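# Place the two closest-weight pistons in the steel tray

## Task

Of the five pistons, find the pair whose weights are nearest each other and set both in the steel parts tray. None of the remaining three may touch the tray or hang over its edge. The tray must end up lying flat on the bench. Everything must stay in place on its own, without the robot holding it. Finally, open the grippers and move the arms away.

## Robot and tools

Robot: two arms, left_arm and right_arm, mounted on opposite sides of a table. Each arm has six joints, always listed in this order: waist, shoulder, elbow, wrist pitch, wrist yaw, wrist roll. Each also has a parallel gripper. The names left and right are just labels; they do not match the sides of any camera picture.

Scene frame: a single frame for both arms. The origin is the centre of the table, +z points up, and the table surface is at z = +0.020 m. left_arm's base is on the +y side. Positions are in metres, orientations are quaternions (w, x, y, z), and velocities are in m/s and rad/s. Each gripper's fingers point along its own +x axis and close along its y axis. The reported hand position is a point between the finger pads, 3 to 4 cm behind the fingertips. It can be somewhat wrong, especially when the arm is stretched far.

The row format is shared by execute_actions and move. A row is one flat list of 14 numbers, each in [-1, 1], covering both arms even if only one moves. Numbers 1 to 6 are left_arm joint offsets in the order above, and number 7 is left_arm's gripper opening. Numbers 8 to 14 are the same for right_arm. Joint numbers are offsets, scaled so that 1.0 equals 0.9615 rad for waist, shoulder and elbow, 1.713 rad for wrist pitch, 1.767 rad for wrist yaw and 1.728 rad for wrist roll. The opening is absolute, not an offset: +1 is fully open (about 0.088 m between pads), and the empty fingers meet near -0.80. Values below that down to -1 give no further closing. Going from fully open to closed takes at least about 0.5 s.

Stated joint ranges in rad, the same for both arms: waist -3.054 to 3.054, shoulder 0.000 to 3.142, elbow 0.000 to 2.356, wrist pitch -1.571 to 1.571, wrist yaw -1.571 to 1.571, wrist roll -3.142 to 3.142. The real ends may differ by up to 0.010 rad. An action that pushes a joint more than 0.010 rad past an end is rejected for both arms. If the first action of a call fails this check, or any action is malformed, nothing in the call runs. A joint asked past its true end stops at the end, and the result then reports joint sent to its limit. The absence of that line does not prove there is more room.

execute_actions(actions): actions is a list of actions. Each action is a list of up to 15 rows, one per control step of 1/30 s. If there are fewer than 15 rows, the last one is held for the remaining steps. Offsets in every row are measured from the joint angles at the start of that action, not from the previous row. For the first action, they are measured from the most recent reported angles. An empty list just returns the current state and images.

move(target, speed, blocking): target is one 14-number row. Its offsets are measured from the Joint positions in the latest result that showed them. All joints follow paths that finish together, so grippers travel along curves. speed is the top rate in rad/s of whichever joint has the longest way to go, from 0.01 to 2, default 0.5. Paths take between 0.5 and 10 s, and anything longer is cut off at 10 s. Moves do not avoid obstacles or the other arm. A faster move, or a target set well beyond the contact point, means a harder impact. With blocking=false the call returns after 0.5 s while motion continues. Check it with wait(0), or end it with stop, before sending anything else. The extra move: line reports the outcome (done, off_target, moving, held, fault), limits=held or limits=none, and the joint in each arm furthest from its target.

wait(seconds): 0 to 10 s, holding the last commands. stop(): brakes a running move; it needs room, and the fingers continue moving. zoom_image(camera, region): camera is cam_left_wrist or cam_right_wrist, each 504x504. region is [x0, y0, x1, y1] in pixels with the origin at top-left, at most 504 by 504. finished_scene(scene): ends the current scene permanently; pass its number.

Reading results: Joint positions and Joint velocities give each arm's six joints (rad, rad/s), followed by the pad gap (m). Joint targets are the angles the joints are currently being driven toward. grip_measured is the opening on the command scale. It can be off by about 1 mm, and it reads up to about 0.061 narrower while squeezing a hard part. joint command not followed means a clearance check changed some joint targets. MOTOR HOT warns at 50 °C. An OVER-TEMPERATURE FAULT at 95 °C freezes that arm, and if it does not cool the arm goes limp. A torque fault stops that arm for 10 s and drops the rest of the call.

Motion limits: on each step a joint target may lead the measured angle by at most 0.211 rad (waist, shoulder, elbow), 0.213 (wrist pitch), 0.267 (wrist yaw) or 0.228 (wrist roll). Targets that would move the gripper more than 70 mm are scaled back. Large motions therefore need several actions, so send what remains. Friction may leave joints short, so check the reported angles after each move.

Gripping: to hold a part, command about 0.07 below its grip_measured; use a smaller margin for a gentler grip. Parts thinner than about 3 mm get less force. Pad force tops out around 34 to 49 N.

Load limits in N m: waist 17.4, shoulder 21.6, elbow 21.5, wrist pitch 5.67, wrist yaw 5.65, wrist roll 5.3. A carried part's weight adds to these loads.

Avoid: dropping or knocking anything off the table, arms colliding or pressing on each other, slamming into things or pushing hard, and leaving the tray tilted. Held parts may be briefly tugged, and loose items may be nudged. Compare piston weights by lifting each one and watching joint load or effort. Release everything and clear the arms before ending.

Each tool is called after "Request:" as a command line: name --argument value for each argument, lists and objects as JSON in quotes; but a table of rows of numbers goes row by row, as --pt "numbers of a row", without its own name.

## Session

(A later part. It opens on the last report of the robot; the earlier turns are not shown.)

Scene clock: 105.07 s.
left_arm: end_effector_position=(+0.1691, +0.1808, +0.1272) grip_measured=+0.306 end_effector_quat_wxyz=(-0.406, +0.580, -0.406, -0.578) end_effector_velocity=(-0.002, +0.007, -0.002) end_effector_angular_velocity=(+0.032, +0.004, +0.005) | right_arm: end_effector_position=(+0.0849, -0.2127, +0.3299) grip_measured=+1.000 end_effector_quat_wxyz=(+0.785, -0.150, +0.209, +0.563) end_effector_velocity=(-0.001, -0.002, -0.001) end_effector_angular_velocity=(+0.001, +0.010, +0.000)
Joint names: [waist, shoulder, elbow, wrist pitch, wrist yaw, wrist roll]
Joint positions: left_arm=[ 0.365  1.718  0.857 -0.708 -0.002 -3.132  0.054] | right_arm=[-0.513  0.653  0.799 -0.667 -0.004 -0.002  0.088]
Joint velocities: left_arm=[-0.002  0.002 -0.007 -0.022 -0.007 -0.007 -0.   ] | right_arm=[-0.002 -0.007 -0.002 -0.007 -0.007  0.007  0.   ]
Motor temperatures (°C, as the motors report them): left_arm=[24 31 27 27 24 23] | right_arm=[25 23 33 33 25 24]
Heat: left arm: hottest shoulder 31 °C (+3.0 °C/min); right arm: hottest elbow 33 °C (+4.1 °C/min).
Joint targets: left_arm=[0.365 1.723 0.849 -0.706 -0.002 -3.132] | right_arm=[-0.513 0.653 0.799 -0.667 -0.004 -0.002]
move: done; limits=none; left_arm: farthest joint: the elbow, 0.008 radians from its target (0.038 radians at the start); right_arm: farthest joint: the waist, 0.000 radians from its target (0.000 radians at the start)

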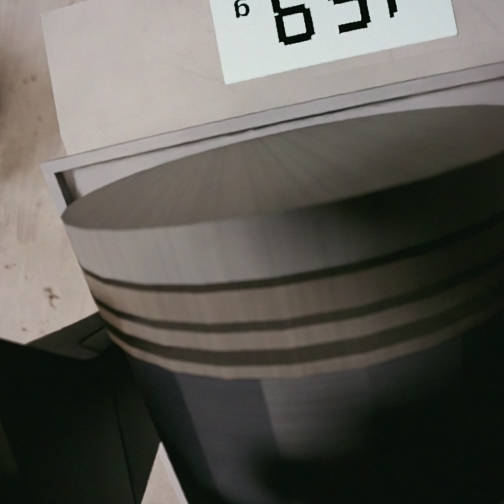

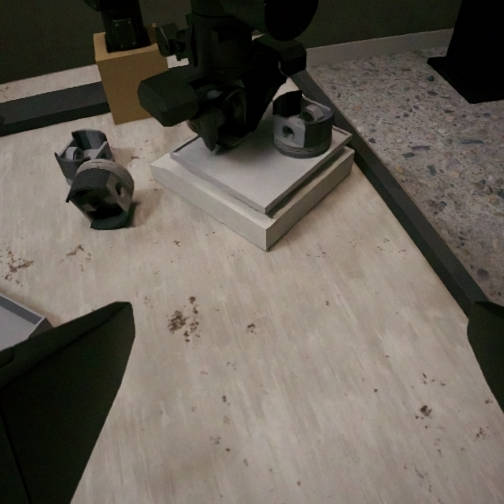

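Lower another ~4 mm slowly.

Request:
move --target '[0,0.013,-0.019,0.012,0,0,0.2, 0,0,0,0,0,0,1]' --speed 0.05

Scene clock: 106.17 s.
left_arm: end_effector_position=(+0.1691, +0.1808, +0.1240) grip_measured=+0.306 end_effector_quat_wxyz=(-0.406, +0.580, -0.407, -0.577) end_effector_velocity=(-0.005, +0.001, -0.001) end_effector_angular_velocity=(+0.004, +0.025, +0.005) | right_arm: end_effector_position=(+0.0849, -0.2127, +0.3299) grip_measured=+1.000 end_effector_quat_wxyz=(+0.785, -0.150, +0.209, +0.563) end_effector_velocity=(-0.001, -0.001, -0.002) end_effector_angular_velocity=(-0.004, +0.012, +0.000)
Joint names: [waist, shoulder, elbow, wrist pitch, wrist yaw, wrist roll]
Joint positions: left_arm=[ 0.365  1.724  0.849 -0.691 -0.002 -3.132  0.054] | right_arm=[-0.513  0.653  0.799 -0.667 -0.004 -0.002  0.088]
Joint velocities: left_arm=[-0.002  0.002 -0.002 -0.007  0.022 -0.007  0.   ] | right_arm=[-0.002 -0.002 -0.002 -0.007 -0.007  0.007  0.   ]
Motor temperatures (°C, as the motors report them): left_arm=[24 31 27 27 24 23] | right_arm=[25 23 33 33 25 24]
Heat: left arm: hottest shoulder 31 °C (+3.1 °C/min); right arm: hottest elbow 33 °C (+3.1 °C/min).
Joint targets: left_arm=[0.365 1.730 0.839 -0.687 -0.002 -3.132] | right_arm=[-0.513 0.653 0.799 -0.667 -0.004 -0.002]
move: done; limits=none; left_arm: farthest joint: the elbow, 0.010 radians from its target (0.018 radians at the start); right_arm: farthest joint: the waist, 0.000 radians from its target (0.000 radians at the start)

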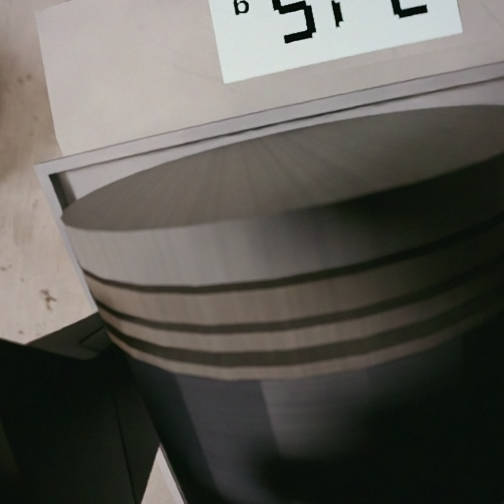

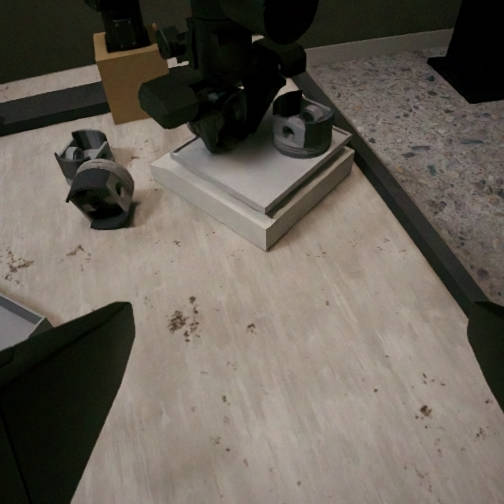

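Request:
execute_actions --actions '[[[0,0,0,0,0,0,0.28,0,0,0,0,0,0,1],[0,0,0,0,0,0,0.32,0,0,0,0,0,0,1],[0,0,0,0,0,0,0.36,0,0,0,0,0,0,1],[0,0,0,0,0,0,0.4,0,0,0,0,0,0,1],[0,0,0,0,0,0,0.46,0,0,0,0,0,0,1],[0,0,0,0,0,0,0.52,0,0,0,0,0,0,1],[0,0,0,0,0,0,0.58,0,0,0,0,0,0,1],[0,0,0,0,0,0,0.62,0,0,0,0,0,0,1]]]'

Request:
move --target '[0,-0.075,0.052,-0.062,0,0,0.62, 0,0,0,0,0,0,1]' --speed 0.3

Scene clock: 107.40 s.
left_arm: end_effector_position=(+0.1681, +0.1808, +0.1239) grip_measured=+0.601 end_effector_quat_wxyz=(-0.406, +0.579, -0.408, -0.578) end_effector_velocity=(-0.003, +0.001, +0.001) end_effector_angular_velocity=(-0.000, +0.008, -0.015) | right_arm: end_effector_position=(+0.0849, -0.2127, +0.3299) grip_measured=+1.000 end_effector_quat_wxyz=(+0.785, -0.150, +0.209, +0.563) end_effector_velocity=(+0.001, -0.002, -0.001) end_effector_angular_velocity=(-0.006, -0.009, -0.005)
Joint names: [waist, shoulder, elbow, wrist pitch, wrist yaw, wrist roll]
Joint positions: left_arm=[ 0.363  1.724  0.849 -0.692  0.001 -3.132  0.068] | right_arm=[-0.513  0.653  0.799 -0.667 -0.004 -0.002  0.088]
Joint velocities: left_arm=[-0.007 -0.007 -0.002 -0.007  0.007  0.007  0.008] | right_arm=[-0.002 -0.007 -0.002 -0.007  0.007 -0.007  0.   ]
Motor temperatures (°C, as the motors report them): left_arm=[24 31 27 27 24 23] | right_arm=[25 23 33 33 25 24]
Heat: left arm: hottest shoulder 31 °C (+3.0 °C/min); right arm: hottest elbow 33 °C (+3.0 °C/min).
Joint targets: left_arm=[0.365 1.724 0.849 -0.692 -0.002 -3.132] | right_arm=[-0.513 0.653 0.799 -0.667 -0.004 -0.002]

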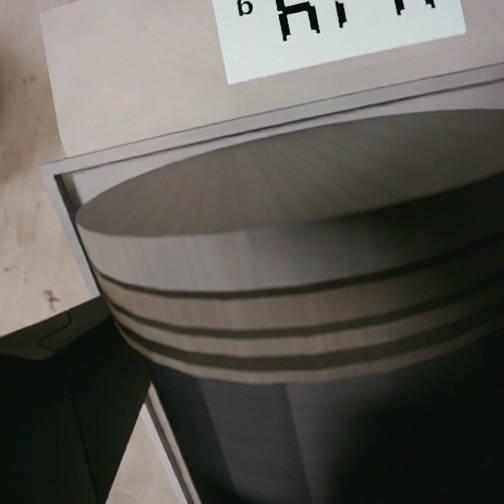

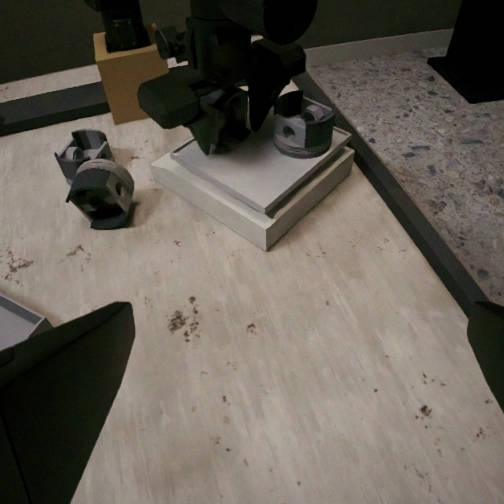

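Scene clock: 108.33 s.
left_arm: end_effector_position=(+0.1671, +0.1832, +0.1475) grip_measured=+0.617 end_effector_quat_wxyz=(-0.406, +0.579, -0.408, -0.578) end_effector_velocity=(-0.001, +0.004, -0.001) end_effector_angular_velocity=(+0.014, -0.003, -0.010) | right_arm: end_effector_position=(+0.0849, -0.2127, +0.3299) grip_measured=+1.000 end_effector_quat_wxyz=(+0.785, -0.150, +0.209, +0.563) end_effector_velocity=(-0.002, -0.003, -0.002) end_effector_angular_velocity=(-0.008, +0.013, +0.000)
Joint names: [waist, shoulder, elbow, wrist pitch, wrist yaw, wrist roll]
Joint positions: left_arm=[ 0.363  1.66   0.887 -0.795  0.001 -3.132  0.069] | right_arm=[-0.513  0.653  0.799 -0.667 -0.004 -0.002  0.088]
Joint velocities: left_arm=[-0.002 -0.002 -0.007 -0.007 -0.007  0.007 -0.   ] | right_arm=[-0.002 -0.007  0.002 -0.022 -0.007  0.007  0.   ]
Motor temperatures (°C, as the motors report them): left_arm=[24 31 27 27 24 23] | right_arm=[25 23 33 33 25 24]
Heat: left arm: hottest shoulder 31 °C (+3.0 °C/min); right arm: hottest elbow 33 °C (+3.0 °C/min).
Joint targets: left_arm=[0.363 1.652 0.899 -0.799 0.001 -3.132] | right_arm=[-0.513 0.653 0.799 -0.667 -0.004 -0.002]
move: off_target (left_arm); limits=none; left_arm: farthest joint: the elbow, 0.012 radians from its target (0.050 radians at the start); right_arm: farthest joint: the waist, 0.000 radians from its target (0.000 radians at the start)

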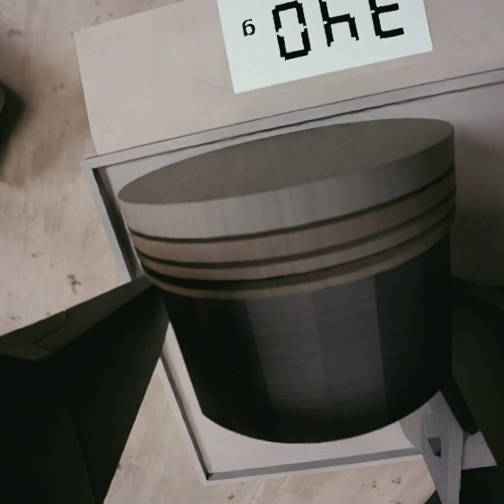

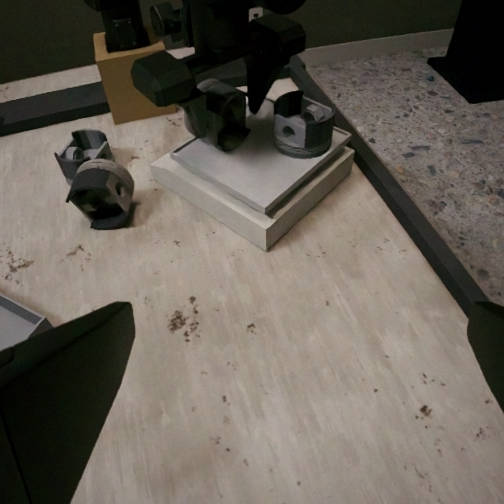

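Request:
wait --seconds 0.7

Scene clock: 110.20 s.
left_arm: end_effector_position=(+0.1671, +0.1833, +0.1476) grip_measured=+0.617 end_effector_quat_wxyz=(-0.406, +0.579, -0.408, -0.578) end_effector_velocity=(-0.001, +0.005, +0.000) end_effector_angular_velocity=(+0.023, +0.001, +0.005) | right_arm: end_effector_position=(+0.0849, -0.2127, +0.3299) grip_measured=+1.000 end_effector_quat_wxyz=(+0.785, -0.150, +0.209, +0.563) end_effector_velocity=(+0.002, +0.001, -0.000) end_effector_angular_velocity=(-0.001, -0.010, -0.005)
Joint names: [waist, shoulder, elbow, wrist pitch, wrist yaw, wrist roll]
Joint positions: left_arm=[ 0.363  1.66   0.887 -0.796  0.001 -3.132  0.069] | right_arm=[-0.513  0.653  0.799 -0.667 -0.004 -0.002  0.088]
Joint velocities: left_arm=[-0.002 -0.002 -0.002 -0.022 -0.007 -0.007 -0.   ] | right_arm=[-0.002  0.002 -0.002  0.007  0.007 -0.007  0.   ]
Motor temperatures (°C, as the motors report them): left_arm=[24 31 27 27 24 23] | right_arm=[25 23 33 33 25 24]
Heat: left arm: hottest shoulder 31 °C (+3.0 °C/min); right arm: hottest elbow 33 °C (+3.0 °C/min).
Joint targets: left_arm=[0.363 1.652 0.899 -0.799 0.001 -3.132] | right_arm=[-0.513 0.653 0.799 -0.667 -0.004 -0.002]
wait: 0.70 s; at rest from the start

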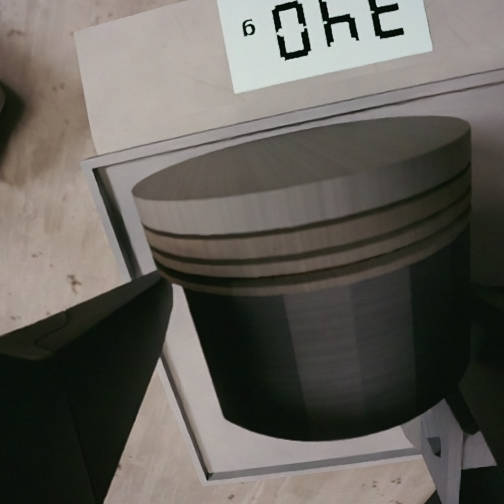

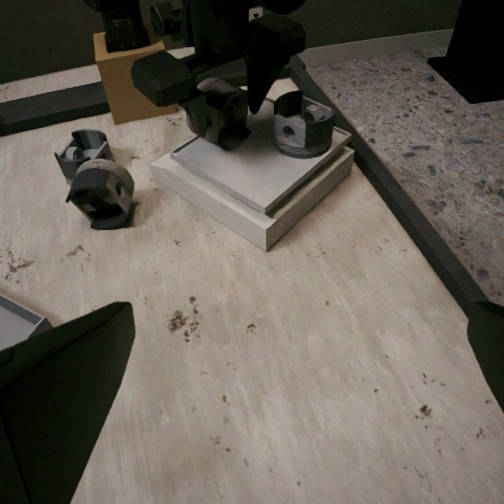

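Request:
move --target '[0,0.062,-0.05,0.0525,0,0,0.52, 0,0,0,0,0,0,1]' --speed 0.2

Request:
execute_actions --actions '[[[0,0,0,0,0,0,0.48,0,0,0,0,0,0,1],[0,0,0,0,0,0,0.45,0,0,0,0,0,0,1],[0,0,0,0,0,0,0.42,0,0,0,0,0,0,1],[0,0,0,0,0,0,0.39,0,0,0,0,0,0,1],[0,0,0,0,0,0,0.36,0,0,0,0,0,0,1],[0,0,0,0,0,0,0.33,0,0,0,0,0,0,1],[0,0,0,0,0,0,0.3,0,0,0,0,0,0,1],[0,0,0,0,0,0,0.27,0,0,0,0,0,0,1],[0,0,0,0,0,0,0.24,0,0,0,0,0,0,1],[0,0,0,0,0,0,0.21,0,0,0,0,0,0,1]]]'

Scene clock: 111.70 s.
left_arm: end_effector_position=(+0.1674, +0.1824, +0.1272) grip_measured=+0.523 end_effector_quat_wxyz=(-0.407, +0.578, -0.407, -0.578) end_effector_velocity=(-0.000, +0.002, +0.000) end_effector_angular_velocity=(+0.009, -0.004, +0.020) | right_arm: end_effector_position=(+0.0849, -0.2127, +0.3299) grip_measured=+1.000 end_effector_quat_wxyz=(+0.785, -0.150, +0.209, +0.563) end_effector_velocity=(-0.001, -0.000, -0.003) end_effector_angular_velocity=(-0.012, +0.001, +0.008)
Joint names: [waist, shoulder, elbow, wrist pitch, wrist yaw, wrist roll]
Joint positions: left_arm=[ 0.363  1.712  0.85  -0.709  0.001 -3.132  0.065] | right_arm=[-0.513  0.653  0.799 -0.667 -0.004 -0.002  0.088]
Joint velocities: left_arm=[-0.002 -0.002 -0.002 -0.007 -0.007 -0.022 -0.   ] | right_arm=[-0.002  0.002 -0.002 -0.007 -0.007 -0.007  0.   ]
Motor temperatures (°C, as the motors report them): left_arm=[24 31 27 27 24 23] | right_arm=[25 23 33 33 25 24]
Heat: left arm: hottest shoulder 31 °C (+3.0 °C/min); right arm: hottest elbow 33 °C (+3.0 °C/min).
Joint targets: left_arm=[0.363 1.720 0.839 -0.706 0.001 -3.132] | right_arm=[-0.513 0.653 0.799 -0.667 -0.004 -0.002]
move: off_target (left_arm); limits=none; left_arm: farthest joint: the elbow, 0.011 radians from its target (0.048 radians at the start); right_arm: farthest joint: the waist, 0.000 radians from its target (0.000 radians at the start)

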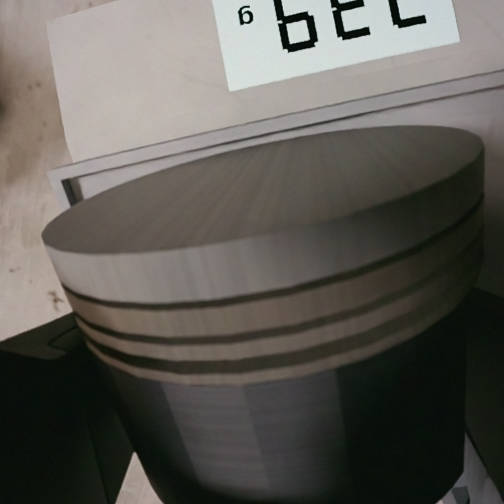

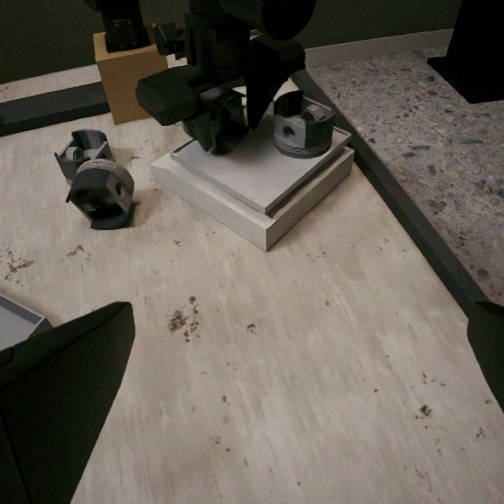

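Scene clock: 112.20 s.
left_arm: end_effector_position=(+0.1673, +0.1824, +0.1272) grip_measured=+0.304 end_effector_quat_wxyz=(-0.406, +0.578, -0.408, -0.579) end_effector_velocity=(+0.001, +0.006, +0.000) end_effector_angular_velocity=(+0.028, -0.013, +0.005) | right_arm: end_effector_position=(+0.0849, -0.2127, +0.3299) grip_measured=+1.000 end_effector_quat_wxyz=(+0.785, -0.150, +0.209, +0.563) end_effector_velocity=(-0.002, -0.002, -0.005) end_effector_angular_velocity=(-0.026, -0.007, +0.020)
Joint names: [waist, shoulder, elbow, wrist pitch, wrist yaw, wrist roll]
Joint positions: left_arm=[ 0.363  1.712  0.85  -0.709  0.002 -3.132  0.054] | right_arm=[-0.513  0.653  0.799 -0.667 -0.004 -0.002  0.088]
Joint velocities: left_arm=[-0.002 -0.002 -0.002 -0.022 -0.022 -0.007  0.   ] | right_arm=[ 0.002 -0.002 -0.002 -0.022 -0.007 -0.022  0.   ]
Motor temperatures (°C, as the motors report them): left_arm=[24 31 27 27 24 23] | right_arm=[25 23 33 33 25 24]
Heat: left arm: hottest shoulder 31 °C (+3.0 °C/min); right arm: hottest elbow 33 °C (+3.0 °C/min).
Joint targets: left_arm=[0.363 1.712 0.850 -0.709 0.001 -3.132] | right_arm=[-0.513 0.653 0.799 -0.667 -0.004 -0.002]

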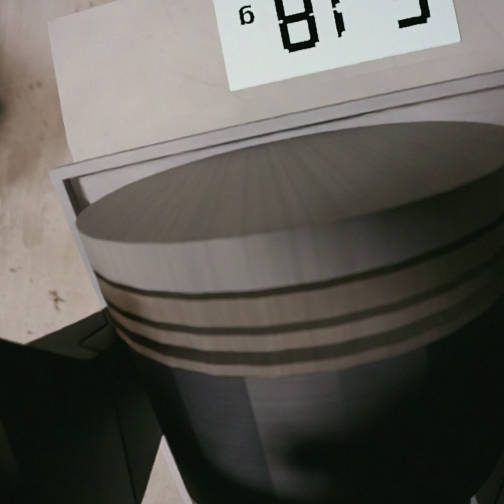

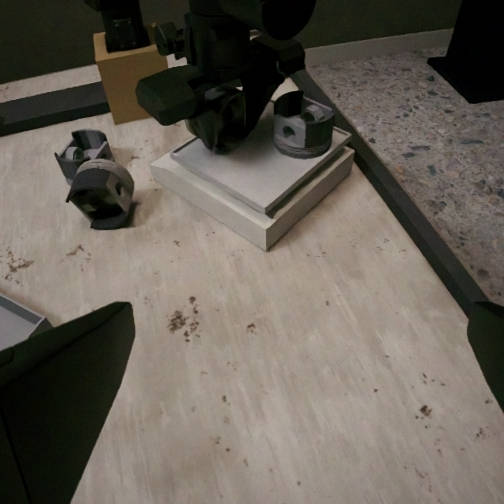

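Request:
move --target '[0,-0.07,0.1,-0.085,0,0,0.21, 0,0,0,0,0,0,1]' --speed 0.4

Request:
move --target '[-0.55,0.35,0.55,-0.1,0,0.08,0.21, 0,0,0,0,0,0,1]' --speed 0.7

Scene clock: 115.13 s.
left_arm: end_effector_position=(+0.1680, +0.1804, +0.1581) grip_measured=+0.304 end_effector_quat_wxyz=(-0.407, +0.576, -0.407, -0.580) end_effector_velocity=(+0.001, -0.001, +0.000) end_effector_angular_velocity=(-0.004, -0.009, -0.010) | right_arm: end_effector_position=(+0.0849, -0.2127, +0.3299) grip_measured=+1.000 end_effector_quat_wxyz=(+0.785, -0.150, +0.209, +0.563) end_effector_velocity=(+0.004, -0.001, +0.001) end_effector_angular_velocity=(+0.001, -0.019, -0.018)
Joint names: [waist, shoulder, elbow, wrist pitch, wrist yaw, wrist roll]
Joint positions: left_arm=[ 0.363  1.656  0.931 -0.851  0.002 -3.132  0.054] | right_arm=[-0.513  0.653  0.799 -0.667 -0.004 -0.002  0.088]
Joint velocities: left_arm=[-0.002 -0.002 -0.002  0.007 -0.007  0.007  0.   ] | right_arm=[-0.002 -0.002 -0.002  0.007  0.022 -0.007  0.   ]
Motor temperatures (°C, as the motors report them): left_arm=[24 31 27 27 24 23] | right_arm=[25 23 33 33 25 24]
Heat: left arm: hottest shoulder 31 °C (+3.0 °C/min); right arm: hottest elbow 33 °C (+3.0 °C/min).
Joint targets: left_arm=[0.363 1.645 0.946 -0.855 0.002 -3.132] | right_arm=[-0.513 0.653 0.799 -0.667 -0.004 -0.002]
move: off_target (left_arm); limits=none; left_arm: farthest joint: the elbow, 0.015 radians from its target (0.096 radians at the start); right_arm: farthest joint: the waist, 0.000 radians from its target (0.000 radians at the start)

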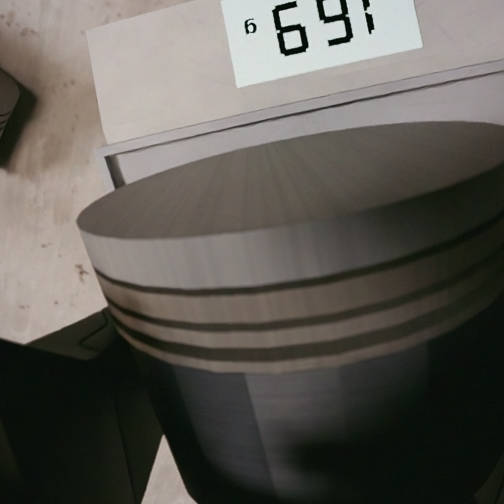

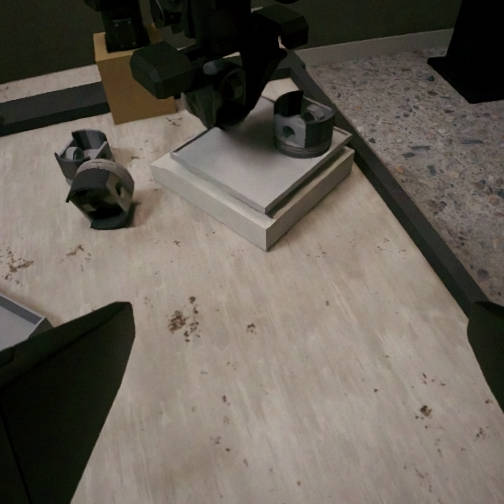

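Scene clock: 116.57 s.
left_arm: end_effector_position=(+0.0125, +0.0650, +0.1788) grip_measured=+0.304 end_effector_quat_wxyz=(-0.570, +0.416, -0.576, -0.413) end_effector_velocity=(+0.000, +0.000, +0.003) end_effector_angular_velocity=(-0.004, -0.007, -0.010) | right_arm: end_effector_position=(+0.0849, -0.2127, +0.3299) grip_measured=+1.000 end_effector_quat_wxyz=(+0.785, -0.150, +0.209, +0.563) end_effector_velocity=(-0.000, +0.001, +0.001) end_effector_angular_velocity=(+0.006, -0.005, +0.008)
Joint names: [waist, shoulder, elbow, wrist pitch, wrist yaw, wrist roll]
Joint positions: left_arm=[-0.165  1.987  1.443 -1.019  0.003 -2.997  0.054] | right_arm=[-0.513  0.653  0.799 -0.667 -0.004 -0.002  0.088]
Joint velocities: left_arm=[-0.002 -0.007  0.002 -0.007 -0.007  0.007 -0.   ] | right_arm=[-0.002 -0.002 -0.002  0.007 -0.007 -0.007  0.   ]
Motor temperatures (°C, as the motors report them): left_arm=[24 31 27 27 24 23] | right_arm=[25 23 33 33 25 24]
Heat: left arm: hottest shoulder 31 °C (+3.0 °C/min); right arm: hottest elbow 33 °C (+3.0 °C/min).
Joint targets: left_arm=[-0.166 1.992 1.460 -1.022 0.002 -2.994] | right_arm=[-0.513 0.653 0.799 -0.667 -0.004 -0.002]
move: off_target (left_arm); limits=none; left_arm: farthest joint: the elbow, 0.017 radians from its target (0.529 radians at the start); right_arm: farthest joint: the waist, 0.000 radians from its target (0.000 radians at the start)

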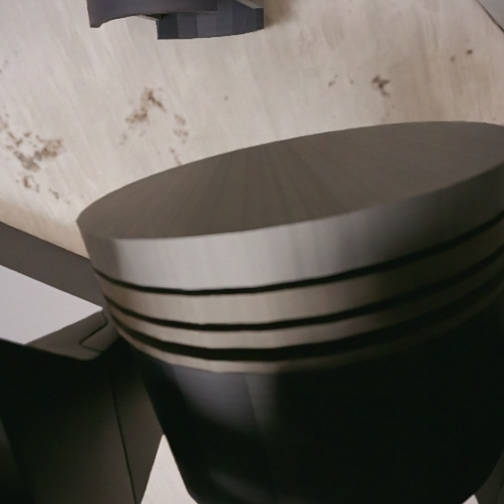

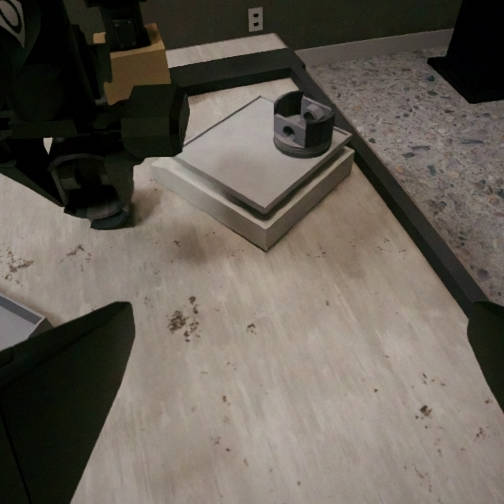

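Request:
move --target '[-0.391,0.572,0.719,-0.082,0,0.085,0.21, 0.55,0,0,0,0,0,1]' --speed 0.7

Scene clock: 118.67 s.
left_arm: end_effector_position=(-0.1778, +0.0154, +0.1213) grip_measured=+0.304 end_effector_quat_wxyz=(-0.659, +0.253, -0.662, -0.253) end_effector_velocity=(-0.001, +0.003, -0.002) end_effector_angular_velocity=(+0.007, -0.013, -0.015) | right_arm: end_effector_position=(-0.0359, -0.2047, +0.3299) grip_measured=+1.000 end_effector_quat_wxyz=(+0.612, -0.199, +0.163, +0.748) end_effector_velocity=(-0.002, -0.002, -0.004) end_effector_angular_velocity=(-0.010, -0.010, +0.028)
Joint names: [waist, shoulder, elbow, wrist pitch, wrist yaw, wrist roll]
Joint positions: left_arm=[-0.542  2.53   2.118 -1.156  0.003 -2.854  0.054] | right_arm=[ 0.012  0.653  0.799 -0.667 -0.004 -0.002  0.088]
Joint velocities: left_arm=[-0.007  0.002 -0.002 -0.007 -0.007  0.007 -0.   ] | right_arm=[-0.002 -0.002 -0.007 -0.007 -0.022 -0.022  0.   ]
Motor temperatures (°C, as the motors report them): left_arm=[24 31 28 27 24 23] | right_arm=[25 23 33 33 25 24]
Heat: left arm: hottest shoulder 31 °C (+3.0 °C/min); right arm: hottest elbow 33 °C (+2.0 °C/min).
Joint targets: left_arm=[-0.541 2.537 2.135 -1.159 0.003 -2.850] | right_arm=[0.016 0.653 0.799 -0.667 -0.004 -0.002]
move: off_target (left_arm); limits=none; left_arm: farthest joint: the elbow, 0.016 radians from its target (0.691 radians at the start); right_arm: farthest joint: the waist, 0.003 radians from its target (0.529 radians at the start)

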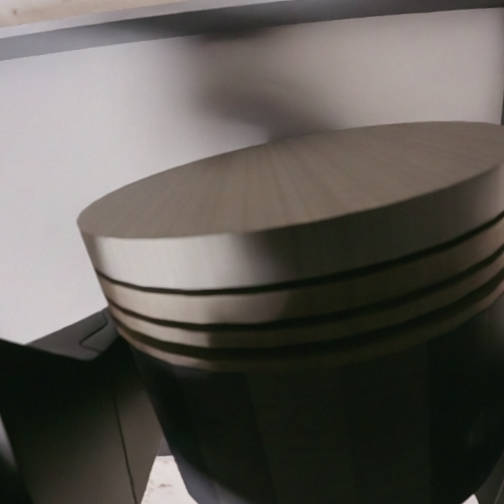

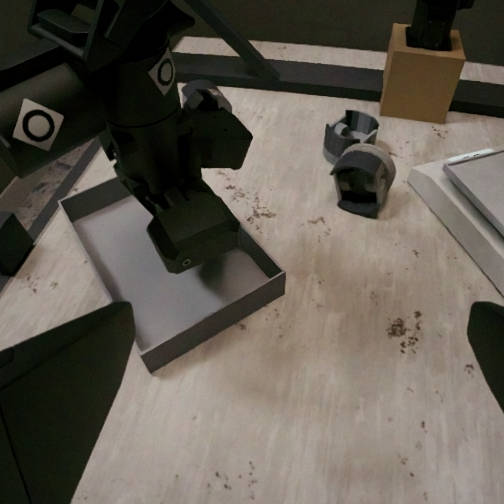

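Request:
move --target '[0,0.061,-0.085,0.075,0,0,0.21, 0,0,0,0,0,0,1]' --speed 0.15

Scene clock: 120.40 s.
left_arm: end_effector_position=(-0.1779, +0.0152, +0.0783) grip_measured=+0.304 end_effector_quat_wxyz=(-0.659, +0.253, -0.662, -0.253) end_effector_velocity=(-0.000, +0.004, -0.001) end_effector_angular_velocity=(+0.014, -0.000, +0.005) | right_arm: end_effector_position=(-0.0359, -0.2047, +0.3299) grip_measured=+1.000 end_effector_quat_wxyz=(+0.612, -0.199, +0.163, +0.748) end_effector_velocity=(-0.000, -0.001, -0.002) end_effector_angular_velocity=(-0.009, +0.008, +0.000)
Joint names: [waist, shoulder, elbow, wrist pitch, wrist yaw, wrist roll]
Joint positions: left_arm=[-0.542  2.583  2.045 -1.03   0.003 -2.854  0.054] | right_arm=[ 0.012  0.653  0.799 -0.667 -0.004 -0.002  0.088]
Joint velocities: left_arm=[-0.002 -0.002 -0.007 -0.007  0.007 -0.007 -0.   ] | right_arm=[-0.002 -0.002 -0.002 -0.007 -0.007  0.007  0.   ]
Motor temperatures (°C, as the motors report them): left_arm=[24 32 28 27 24 23] | right_arm=[25 23 34 33 25 24]
Heat: left arm: hottest shoulder 32 °C (+4.0 °C/min); right arm: hottest elbow 34 °C (+3.0 °C/min).
Joint targets: left_arm=[-0.542 2.588 2.036 -1.027 0.003 -2.854] | right_arm=[0.012 0.653 0.799 -0.667 -0.004 -0.002]
move: done; limits=none; left_arm: farthest joint: the elbow, 0.008 radians from its target (0.082 radians at the start); right_arm: farthest joint: the waist, 0.000 radians from its target (0.000 radians at the start)

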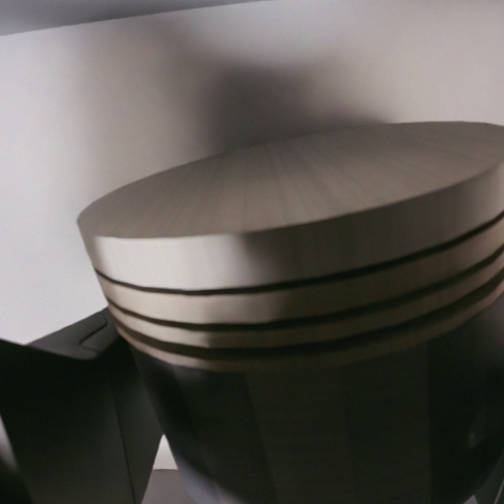

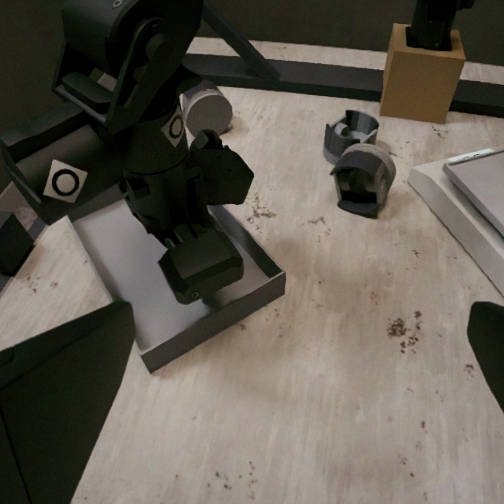

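Not in contact yet; lower ~6 mm slowly.

Request:
move --target '[0,0.014,-0.019,0.012,0,0,0.21, 0,0,0,0,0,0,1]' --speed 0.04

Scene clock: 121.37 s.
left_arm: end_effector_position=(-0.1786, +0.0140, +0.0749) grip_measured=+0.304 end_effector_quat_wxyz=(-0.657, +0.254, -0.664, -0.251) end_effector_velocity=(-0.001, -0.001, +0.001) end_effector_angular_velocity=(-0.010, -0.002, -0.010) | right_arm: end_effector_position=(-0.0359, -0.2047, +0.3299) grip_measured=+1.000 end_effector_quat_wxyz=(+0.612, -0.199, +0.163, +0.748) end_effector_velocity=(+0.003, +0.000, -0.003) end_effector_angular_velocity=(-0.013, +0.000, -0.017)
Joint names: [waist, shoulder, elbow, wrist pitch, wrist yaw, wrist roll]
Joint positions: left_arm=[-0.542  2.587  2.038 -1.011  0.003 -2.854  0.054] | right_arm=[ 0.012  0.653  0.799 -0.667 -0.004 -0.002  0.088]
Joint velocities: left_arm=[-0.002 -0.002 -0.002  0.007 -0.007  0.007 -0.   ] | right_arm=[-0.007  0.002 -0.002 -0.007  0.007  0.007  0.   ]
Motor temperatures (°C, as the motors report them): left_arm=[24 32 28 27 24 23] | right_arm=[25 23 34 33 25 24]
Heat: left arm: hottest shoulder 32 °C (+4.0 °C/min); right arm: hottest elbow 34 °C (+3.0 °C/min).
Joint targets: left_arm=[-0.542 2.597 2.026 -1.009 0.003 -2.854] | right_arm=[0.012 0.653 0.799 -0.667 -0.004 -0.002]
move: off_target (left_arm); limits=none; left_arm: farthest joint: the elbow, 0.011 radians from its target (0.018 radians at the start); right_arm: farthest joint: the waist, 0.000 radians from its target (0.000 radians at the start)

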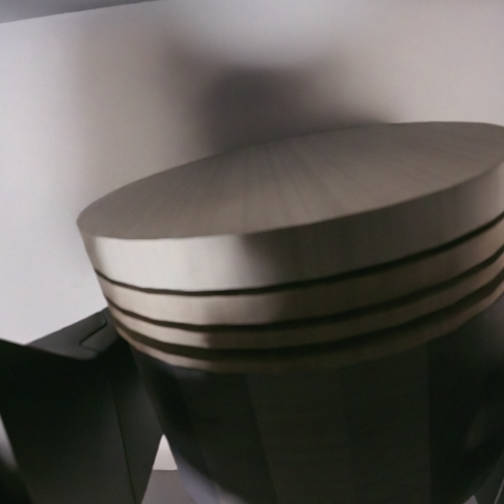

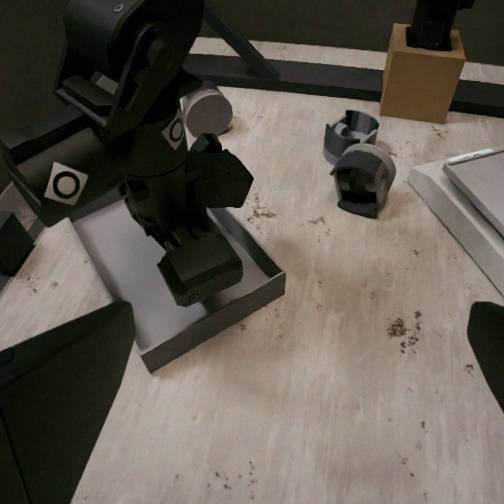

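Request:
execute_actions --actions '[[[0,0,0,0,0,0,0.28,0,0,0,0,0,0,1],[0,0,0,0,0,0,0.32,0,0,0,0,0,0,1],[0,0,0,0,0,0,0.36,0,0,0,0,0,0,1],[0,0,0,0,0,0,0.4,0,0,0,0,0,0,1],[0,0,0,0,0,0,0.46,0,0,0,0,0,0,1],[0,0,0,0,0,0,0.55,0,0,0,0,0,0,1],[0,0,0,0,0,0,0.65,0,0,0,0,0,0,1],[0,0,0,0,0,0,0.75,0,0,0,0,0,0,1]]]'

Request:
move --target '[0,-0.1,0.115,-0.11,0,0,0.75, 0,0,0,0,0,0,1]' --speed 0.4

Scene clock: 122.73 s.
left_arm: end_effector_position=(-0.1786, +0.0140, +0.0749) grip_measured=+0.721 end_effector_quat_wxyz=(-0.657, +0.254, -0.664, -0.251) end_effector_velocity=(+0.001, -0.002, +0.001) end_effector_angular_velocity=(-0.010, -0.003, -0.019) | right_arm: end_effector_position=(-0.0359, -0.2047, +0.3299) grip_measured=+1.000 end_effector_quat_wxyz=(+0.612, -0.199, +0.163, +0.748) end_effector_velocity=(+0.002, -0.001, +0.000) end_effector_angular_velocity=(-0.000, -0.010, -0.005)
Joint names: [waist, shoulder, elbow, wrist pitch, wrist yaw, wrist roll]
Joint positions: left_arm=[-0.542  2.587  2.038 -1.011  0.003 -2.854  0.074] | right_arm=[ 0.012  0.653  0.799 -0.667 -0.004 -0.002  0.088]
Joint velocities: left_arm=[ 0.002 -0.002 -0.002  0.007 -0.007  0.022  0.012] | right_arm=[-0.002 -0.002  0.002 -0.007  0.007 -0.007  0.   ]
Motor temperatures (°C, as the motors report them): left_arm=[24 33 28 27 24 23] | right_arm=[25 23 34 33 25 24]
Heat: left arm: hottest shoulder 33 °C (+5.1 °C/min); right arm: hottest elbow 34 °C (+3.0 °C/min).
Joint targets: left_arm=[-0.542 2.587 2.038 -1.011 0.003 -2.854] | right_arm=[0.012 0.653 0.799 -0.667 -0.004 -0.002]

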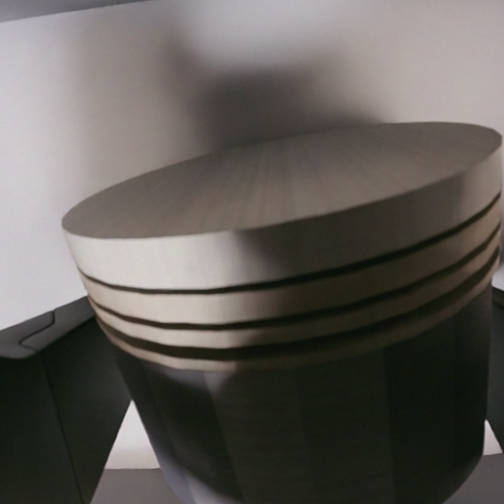

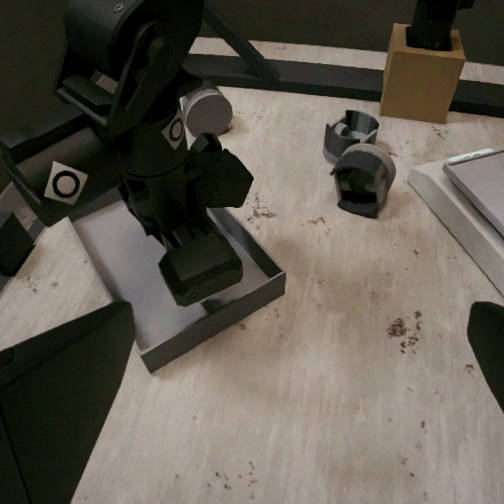

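Scene clock: 123.77 s.
left_arm: end_effector_position=(-0.1775, +0.0158, +0.1411) grip_measured=+0.747 end_effector_quat_wxyz=(-0.656, +0.255, -0.665, -0.250) end_effector_velocity=(+0.006, +0.006, +0.003) end_effector_angular_velocity=(+0.023, -0.023, +0.010) | right_arm: end_effector_position=(-0.0359, -0.2047, +0.3299) grip_measured=+1.000 end_effector_quat_wxyz=(+0.612, -0.199, +0.163, +0.748) end_effector_velocity=(+0.001, -0.001, -0.004) end_effector_angular_velocity=(-0.011, -0.005, +0.003)
Joint names: [waist, shoulder, elbow, wrist pitch, wrist yaw, wrist roll]
Joint positions: left_arm=[-0.542  2.498  2.139 -1.197  0.003 -2.854  0.076] | right_arm=[ 0.012  0.653  0.799 -0.667 -0.004 -0.002  0.088]
Joint velocities: left_arm=[ 0.002 -0.007 -0.002 -0.037 -0.007 -0.007  0.   ] | right_arm=[-0.007 -0.002 -0.007 -0.007 -0.007 -0.007  0.   ]
Motor temperatures (°C, as the motors report them): left_arm=[24 33 28 27 24 23] | right_arm=[25 23 34 33 25 24]
Heat: left arm: hottest shoulder 33 °C (+5.1 °C/min); right arm: hottest elbow 34 °C (+3.0 °C/min).
Joint targets: left_arm=[-0.542 2.491 2.149 -1.200 0.003 -2.854] | right_arm=[0.012 0.653 0.799 -0.667 -0.004 -0.002]
move: done; limits=none; left_arm: farthest joint: the elbow, 0.010 radians from its target (0.111 radians at the start); right_arm: farthest joint: the waist, 0.000 radians from its target (0.000 radians at the start)

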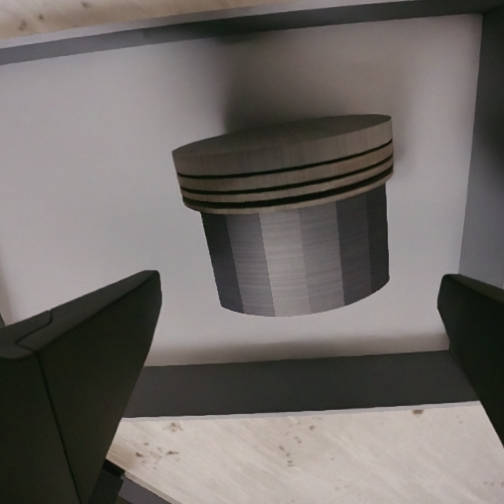

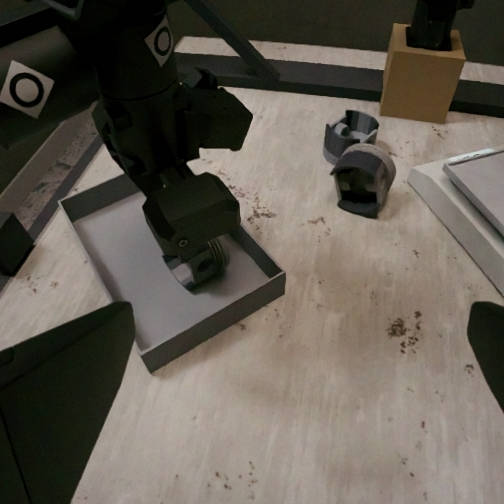

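Request:
move --target '[-0.652,-0.675,-0.873,0.102,0,0.558,1, 0,0,0,0,0,0,1]' --speed 1.0

Scene clock: 125.77 s.
left_arm: end_effector_position=(-0.2325, +0.2998, +0.1895) grip_measured=+0.989 end_effector_quat_wxyz=(+0.643, +0.294, +0.644, -0.292) end_effector_velocity=(+0.001, +0.000, +0.001) end_effector_angular_velocity=(-0.006, -0.005, +0.005) | right_arm: end_effector_position=(-0.0359, -0.2047, +0.3299) grip_measured=+1.000 end_effector_quat_wxyz=(+0.612, -0.199, +0.163, +0.748) end_effector_velocity=(+0.002, -0.002, -0.001) end_effector_angular_velocity=(-0.000, -0.010, -0.005)
Joint names: [waist, shoulder, elbow, wrist pitch, wrist yaw, wrist roll]
Joint positions: left_arm=[-1.166  1.859  1.311 -1.025  0.003 -1.893  0.087] | right_arm=[ 0.012  0.653  0.799 -0.667 -0.004 -0.002  0.088]
Joint velocities: left_arm=[-0.002 -0.002  0.002 -0.007 -0.007 -0.007 -0.   ] | right_arm=[-0.002 -0.007 -0.002 -0.007  0.007 -0.007  0.   ]
Motor temperatures (°C, as the motors report them): left_arm=[24 34 28 27 24 23] | right_arm=[25 23 34 34 25 24]
Heat: left arm: hottest shoulder 34 °C (+6.1 °C/min); right arm: hottest elbow 34 °C (+3.0 °C/min).
Joint targets: left_arm=[-1.169 1.849 1.299 -1.022 0.003 -1.889] | right_arm=[0.012 0.653 0.799 -0.667 -0.004 -0.002]
move: off_target (left_arm); limits=none; left_arm: farthest joint: the elbow, 0.012 radians from its target (0.839 radians at the start); right_arm: farthest joint: the waist, 0.000 radians from its target (0.000 radians at the start)

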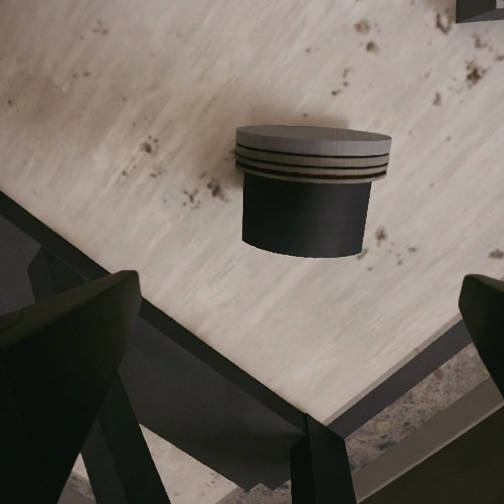

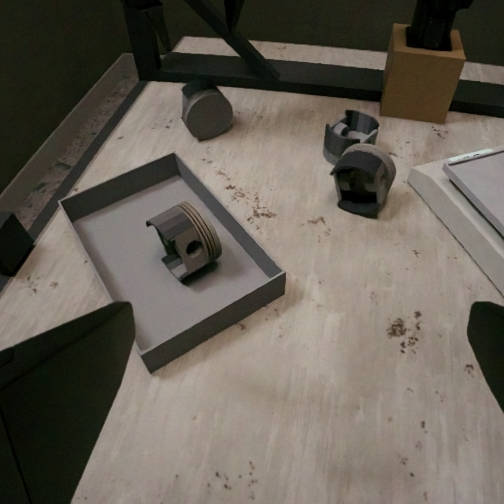

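Request:
move --target '[0.02,0.295,-0.173,0.255,0,0.052,1, 0,0,0,0,0,0,1]' --speed 0.45

Request:
execute_actions --actions '[[[0,0,0,0,0,0,0.85,0,0,0,0,0,0,1],[0,0,0,0,0,0,0.72,0,0,0,0,0,0,1],[0,0,0,0,0,0,0.62,0,0,0,0,0,0,1],[0,0,0,0,0,0,0.54,0,0,0,0,0,0,1],[0,0,0,0,0,0,0.48,0,0,0,0,0,0,1],[0,0,0,0,0,0,0.44,0,0,0,0,0,0,1],[0,0,0,0,0,0,0.4,0,0,0,0,0,0,1],[0,0,0,0,0,0,0.36,0,0,0,0,0,0,1],[0,0,0,0,0,0,0.32,0,0,0,0,0,0,1],[0,0,0,0,0,0,0.28,0,0,0,0,0,0,1],[0,0,0,0,0,0,0.24,0,0,0,0,0,0,1],[0,0,0,0,0,0,0.21,0,0,0,0,0,0,1]]]'

Scene clock: 128.37 s.
left_arm: end_effector_position=(-0.2420, +0.2896, +0.0664) grip_measured=+0.989 end_effector_quat_wxyz=(+0.632, +0.315, +0.634, -0.315) end_effector_velocity=(+0.003, +0.001, -0.001) end_effector_angular_velocity=(-0.002, -0.014, +0.020) | right_arm: end_effector_position=(-0.0359, -0.2047, +0.3299) grip_measured=+1.000 end_effector_quat_wxyz=(+0.612, -0.199, +0.163, +0.748) end_effector_velocity=(-0.000, -0.001, -0.003) end_effector_angular_velocity=(-0.011, -0.005, +0.008)
Joint names: [waist, shoulder, elbow, wrist pitch, wrist yaw, wrist roll]
Joint positions: left_arm=[-1.149  2.133  1.155 -0.591  0.003 -1.806  0.087] | right_arm=[ 0.012  0.653  0.799 -0.667 -0.004 -0.002  0.088]
Joint velocities: left_arm=[-0.002  0.002 -0.002 -0.007 -0.007 -0.022 -0.   ] | right_arm=[-0.002  0.002 -0.002 -0.007 -0.007 -0.007  0.   ]
Motor temperatures (°C, as the motors report them): left_arm=[24 34 28 27 24 23] | right_arm=[25 23 34 34 25 24]
Heat: left arm: hottest shoulder 34 °C (+6.0 °C/min); right arm: hottest elbow 34 °C (+3.0 °C/min).
Joint targets: left_arm=[-1.146 2.142 1.145 -0.588 0.003 -1.803] | right_arm=[0.012 0.653 0.799 -0.667 -0.004 -0.002]
move: done; limits=none; left_arm: farthest joint: the shoulder, 0.010 radians from its target (0.284 radians at the start); right_arm: farthest joint: the waist, 0.000 radians from its target (0.000 radians at the start)

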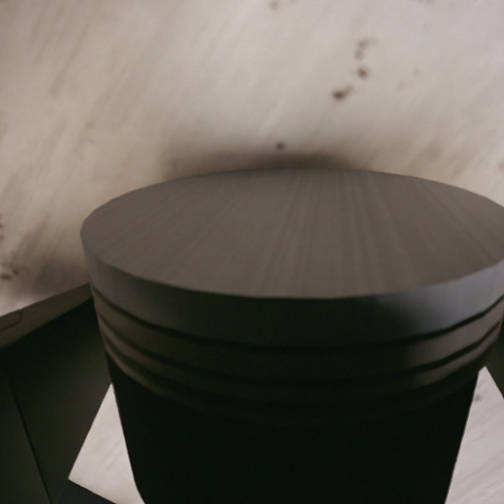

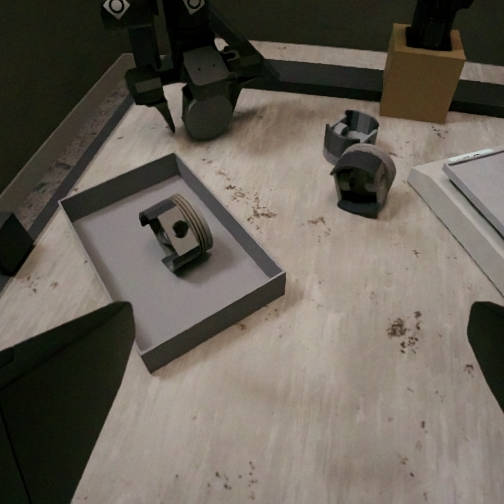

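Scene clock: 128.87 s.
left_arm: end_effector_position=(-0.2418, +0.2897, +0.0664) grip_measured=+0.297 end_effector_quat_wxyz=(+0.632, +0.315, +0.634, -0.315) end_effector_velocity=(+0.001, +0.000, +0.002) end_effector_angular_velocity=(-0.006, -0.005, +0.005) | right_arm: end_effector_position=(-0.0359, -0.2047, +0.3299) grip_measured=+1.000 end_effector_quat_wxyz=(+0.612, -0.199, +0.163, +0.748) end_effector_velocity=(-0.000, -0.001, -0.004) end_effector_angular_velocity=(-0.011, -0.005, +0.008)
Joint names: [waist, shoulder, elbow, wrist pitch, wrist yaw, wrist roll]
Joint positions: left_arm=[-1.149  2.133  1.155 -0.592  0.003 -1.806  0.054] | right_arm=[ 0.012  0.653  0.799 -0.667 -0.004 -0.002  0.088]
Joint velocities: left_arm=[-0.002 -0.007 -0.002 -0.007 -0.007 -0.007 -0.   ] | right_arm=[-0.002 -0.002 -0.007 -0.007 -0.007 -0.007  0.   ]
Motor temperatures (°C, as the motors report them): left_arm=[24 34 28 27 24 23] | right_arm=[25 23 34 34 25 24]
Heat: left arm: hottest shoulder 34 °C (+6.1 °C/min); right arm: hottest elbow 34 °C (+3.0 °C/min).
Joint targets: left_arm=[-1.149 2.133 1.155 -0.591 0.003 -1.806] | right_arm=[0.012 0.653 0.799 -0.667 -0.004 -0.002]

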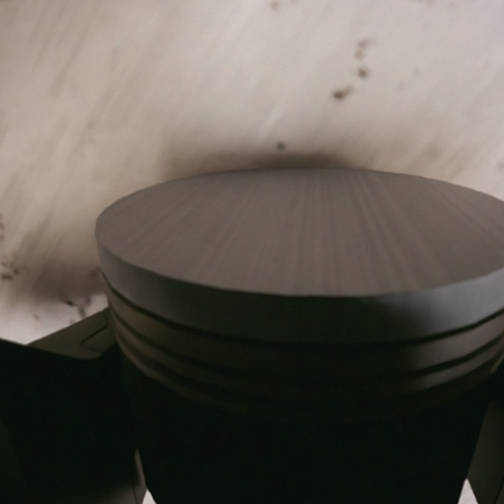

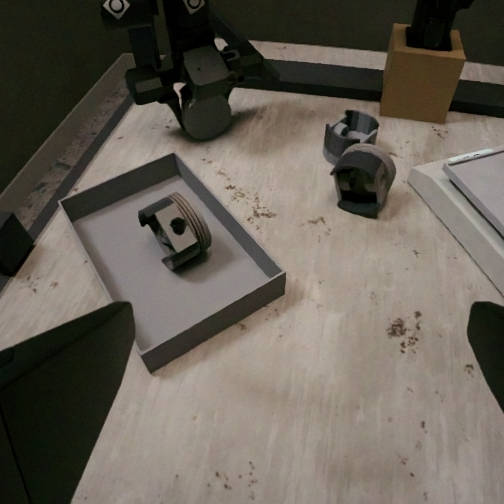

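Request:
move --target '[0.55,-0.396,-0.06,-0.179,0,-0.4,0.21, 0,0,0,0,0,0,1]' --speed 0.7

Scene clock: 131.27 s.
left_arm: end_effector_position=(-0.1039, +0.1832, +0.1689) grip_measured=+0.297 end_effector_quat_wxyz=(-0.695, +0.105, -0.704, -0.099) end_effector_velocity=(+0.003, +0.000, +0.001) end_effector_angular_velocity=(-0.002, -0.007, -0.005) | right_arm: end_effector_position=(-0.0359, -0.2047, +0.3299) grip_measured=+1.000 end_effector_quat_wxyz=(+0.612, -0.199, +0.163, +0.748) end_effector_velocity=(+0.001, -0.003, -0.005) end_effector_angular_velocity=(-0.021, -0.007, +0.003)
Joint names: [waist, shoulder, elbow, wrist pitch, wrist yaw, wrist roll]
Joint positions: left_arm=[-0.624  1.766  1.106 -0.895  0.003 -2.494  0.054] | right_arm=[ 0.012  0.653  0.799 -0.667 -0.004 -0.002  0.088]
Joint velocities: left_arm=[ 0.002 -0.007 -0.002 -0.007 -0.007  0.007 -0.   ] | right_arm=[-0.007 -0.002 -0.002 -0.022 -0.007 -0.007  0.   ]
Motor temperatures (°C, as the motors report them): left_arm=[24 34 28 27 24 23] | right_arm=[25 23 34 34 25 24]
Heat: left arm: hottest shoulder 34 °C (+6.0 °C/min); right arm: hottest elbow 34 °C (+3.0 °C/min).
Joint targets: left_arm=[-0.621 1.752 1.097 -0.899 0.003 -2.497] | right_arm=[0.012 0.653 0.799 -0.667 -0.004 -0.002]
move: off_target (left_arm); limits=none; left_arm: farthest joint: the shoulder, 0.013 radians from its target (0.381 radians at the start); right_arm: farthest joint: the waist, 0.000 radians from its target (0.000 radians at the start)

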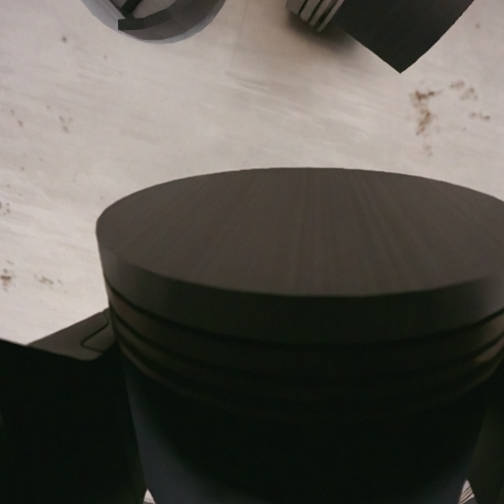

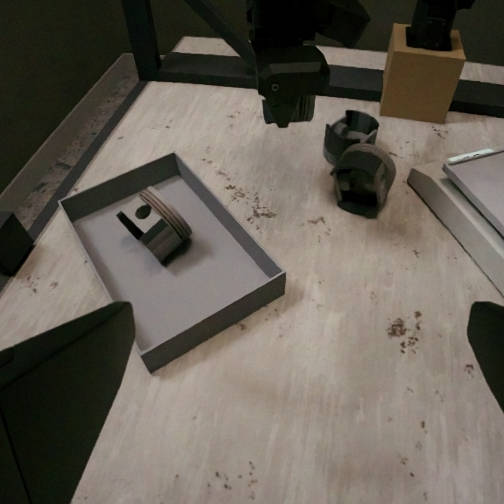

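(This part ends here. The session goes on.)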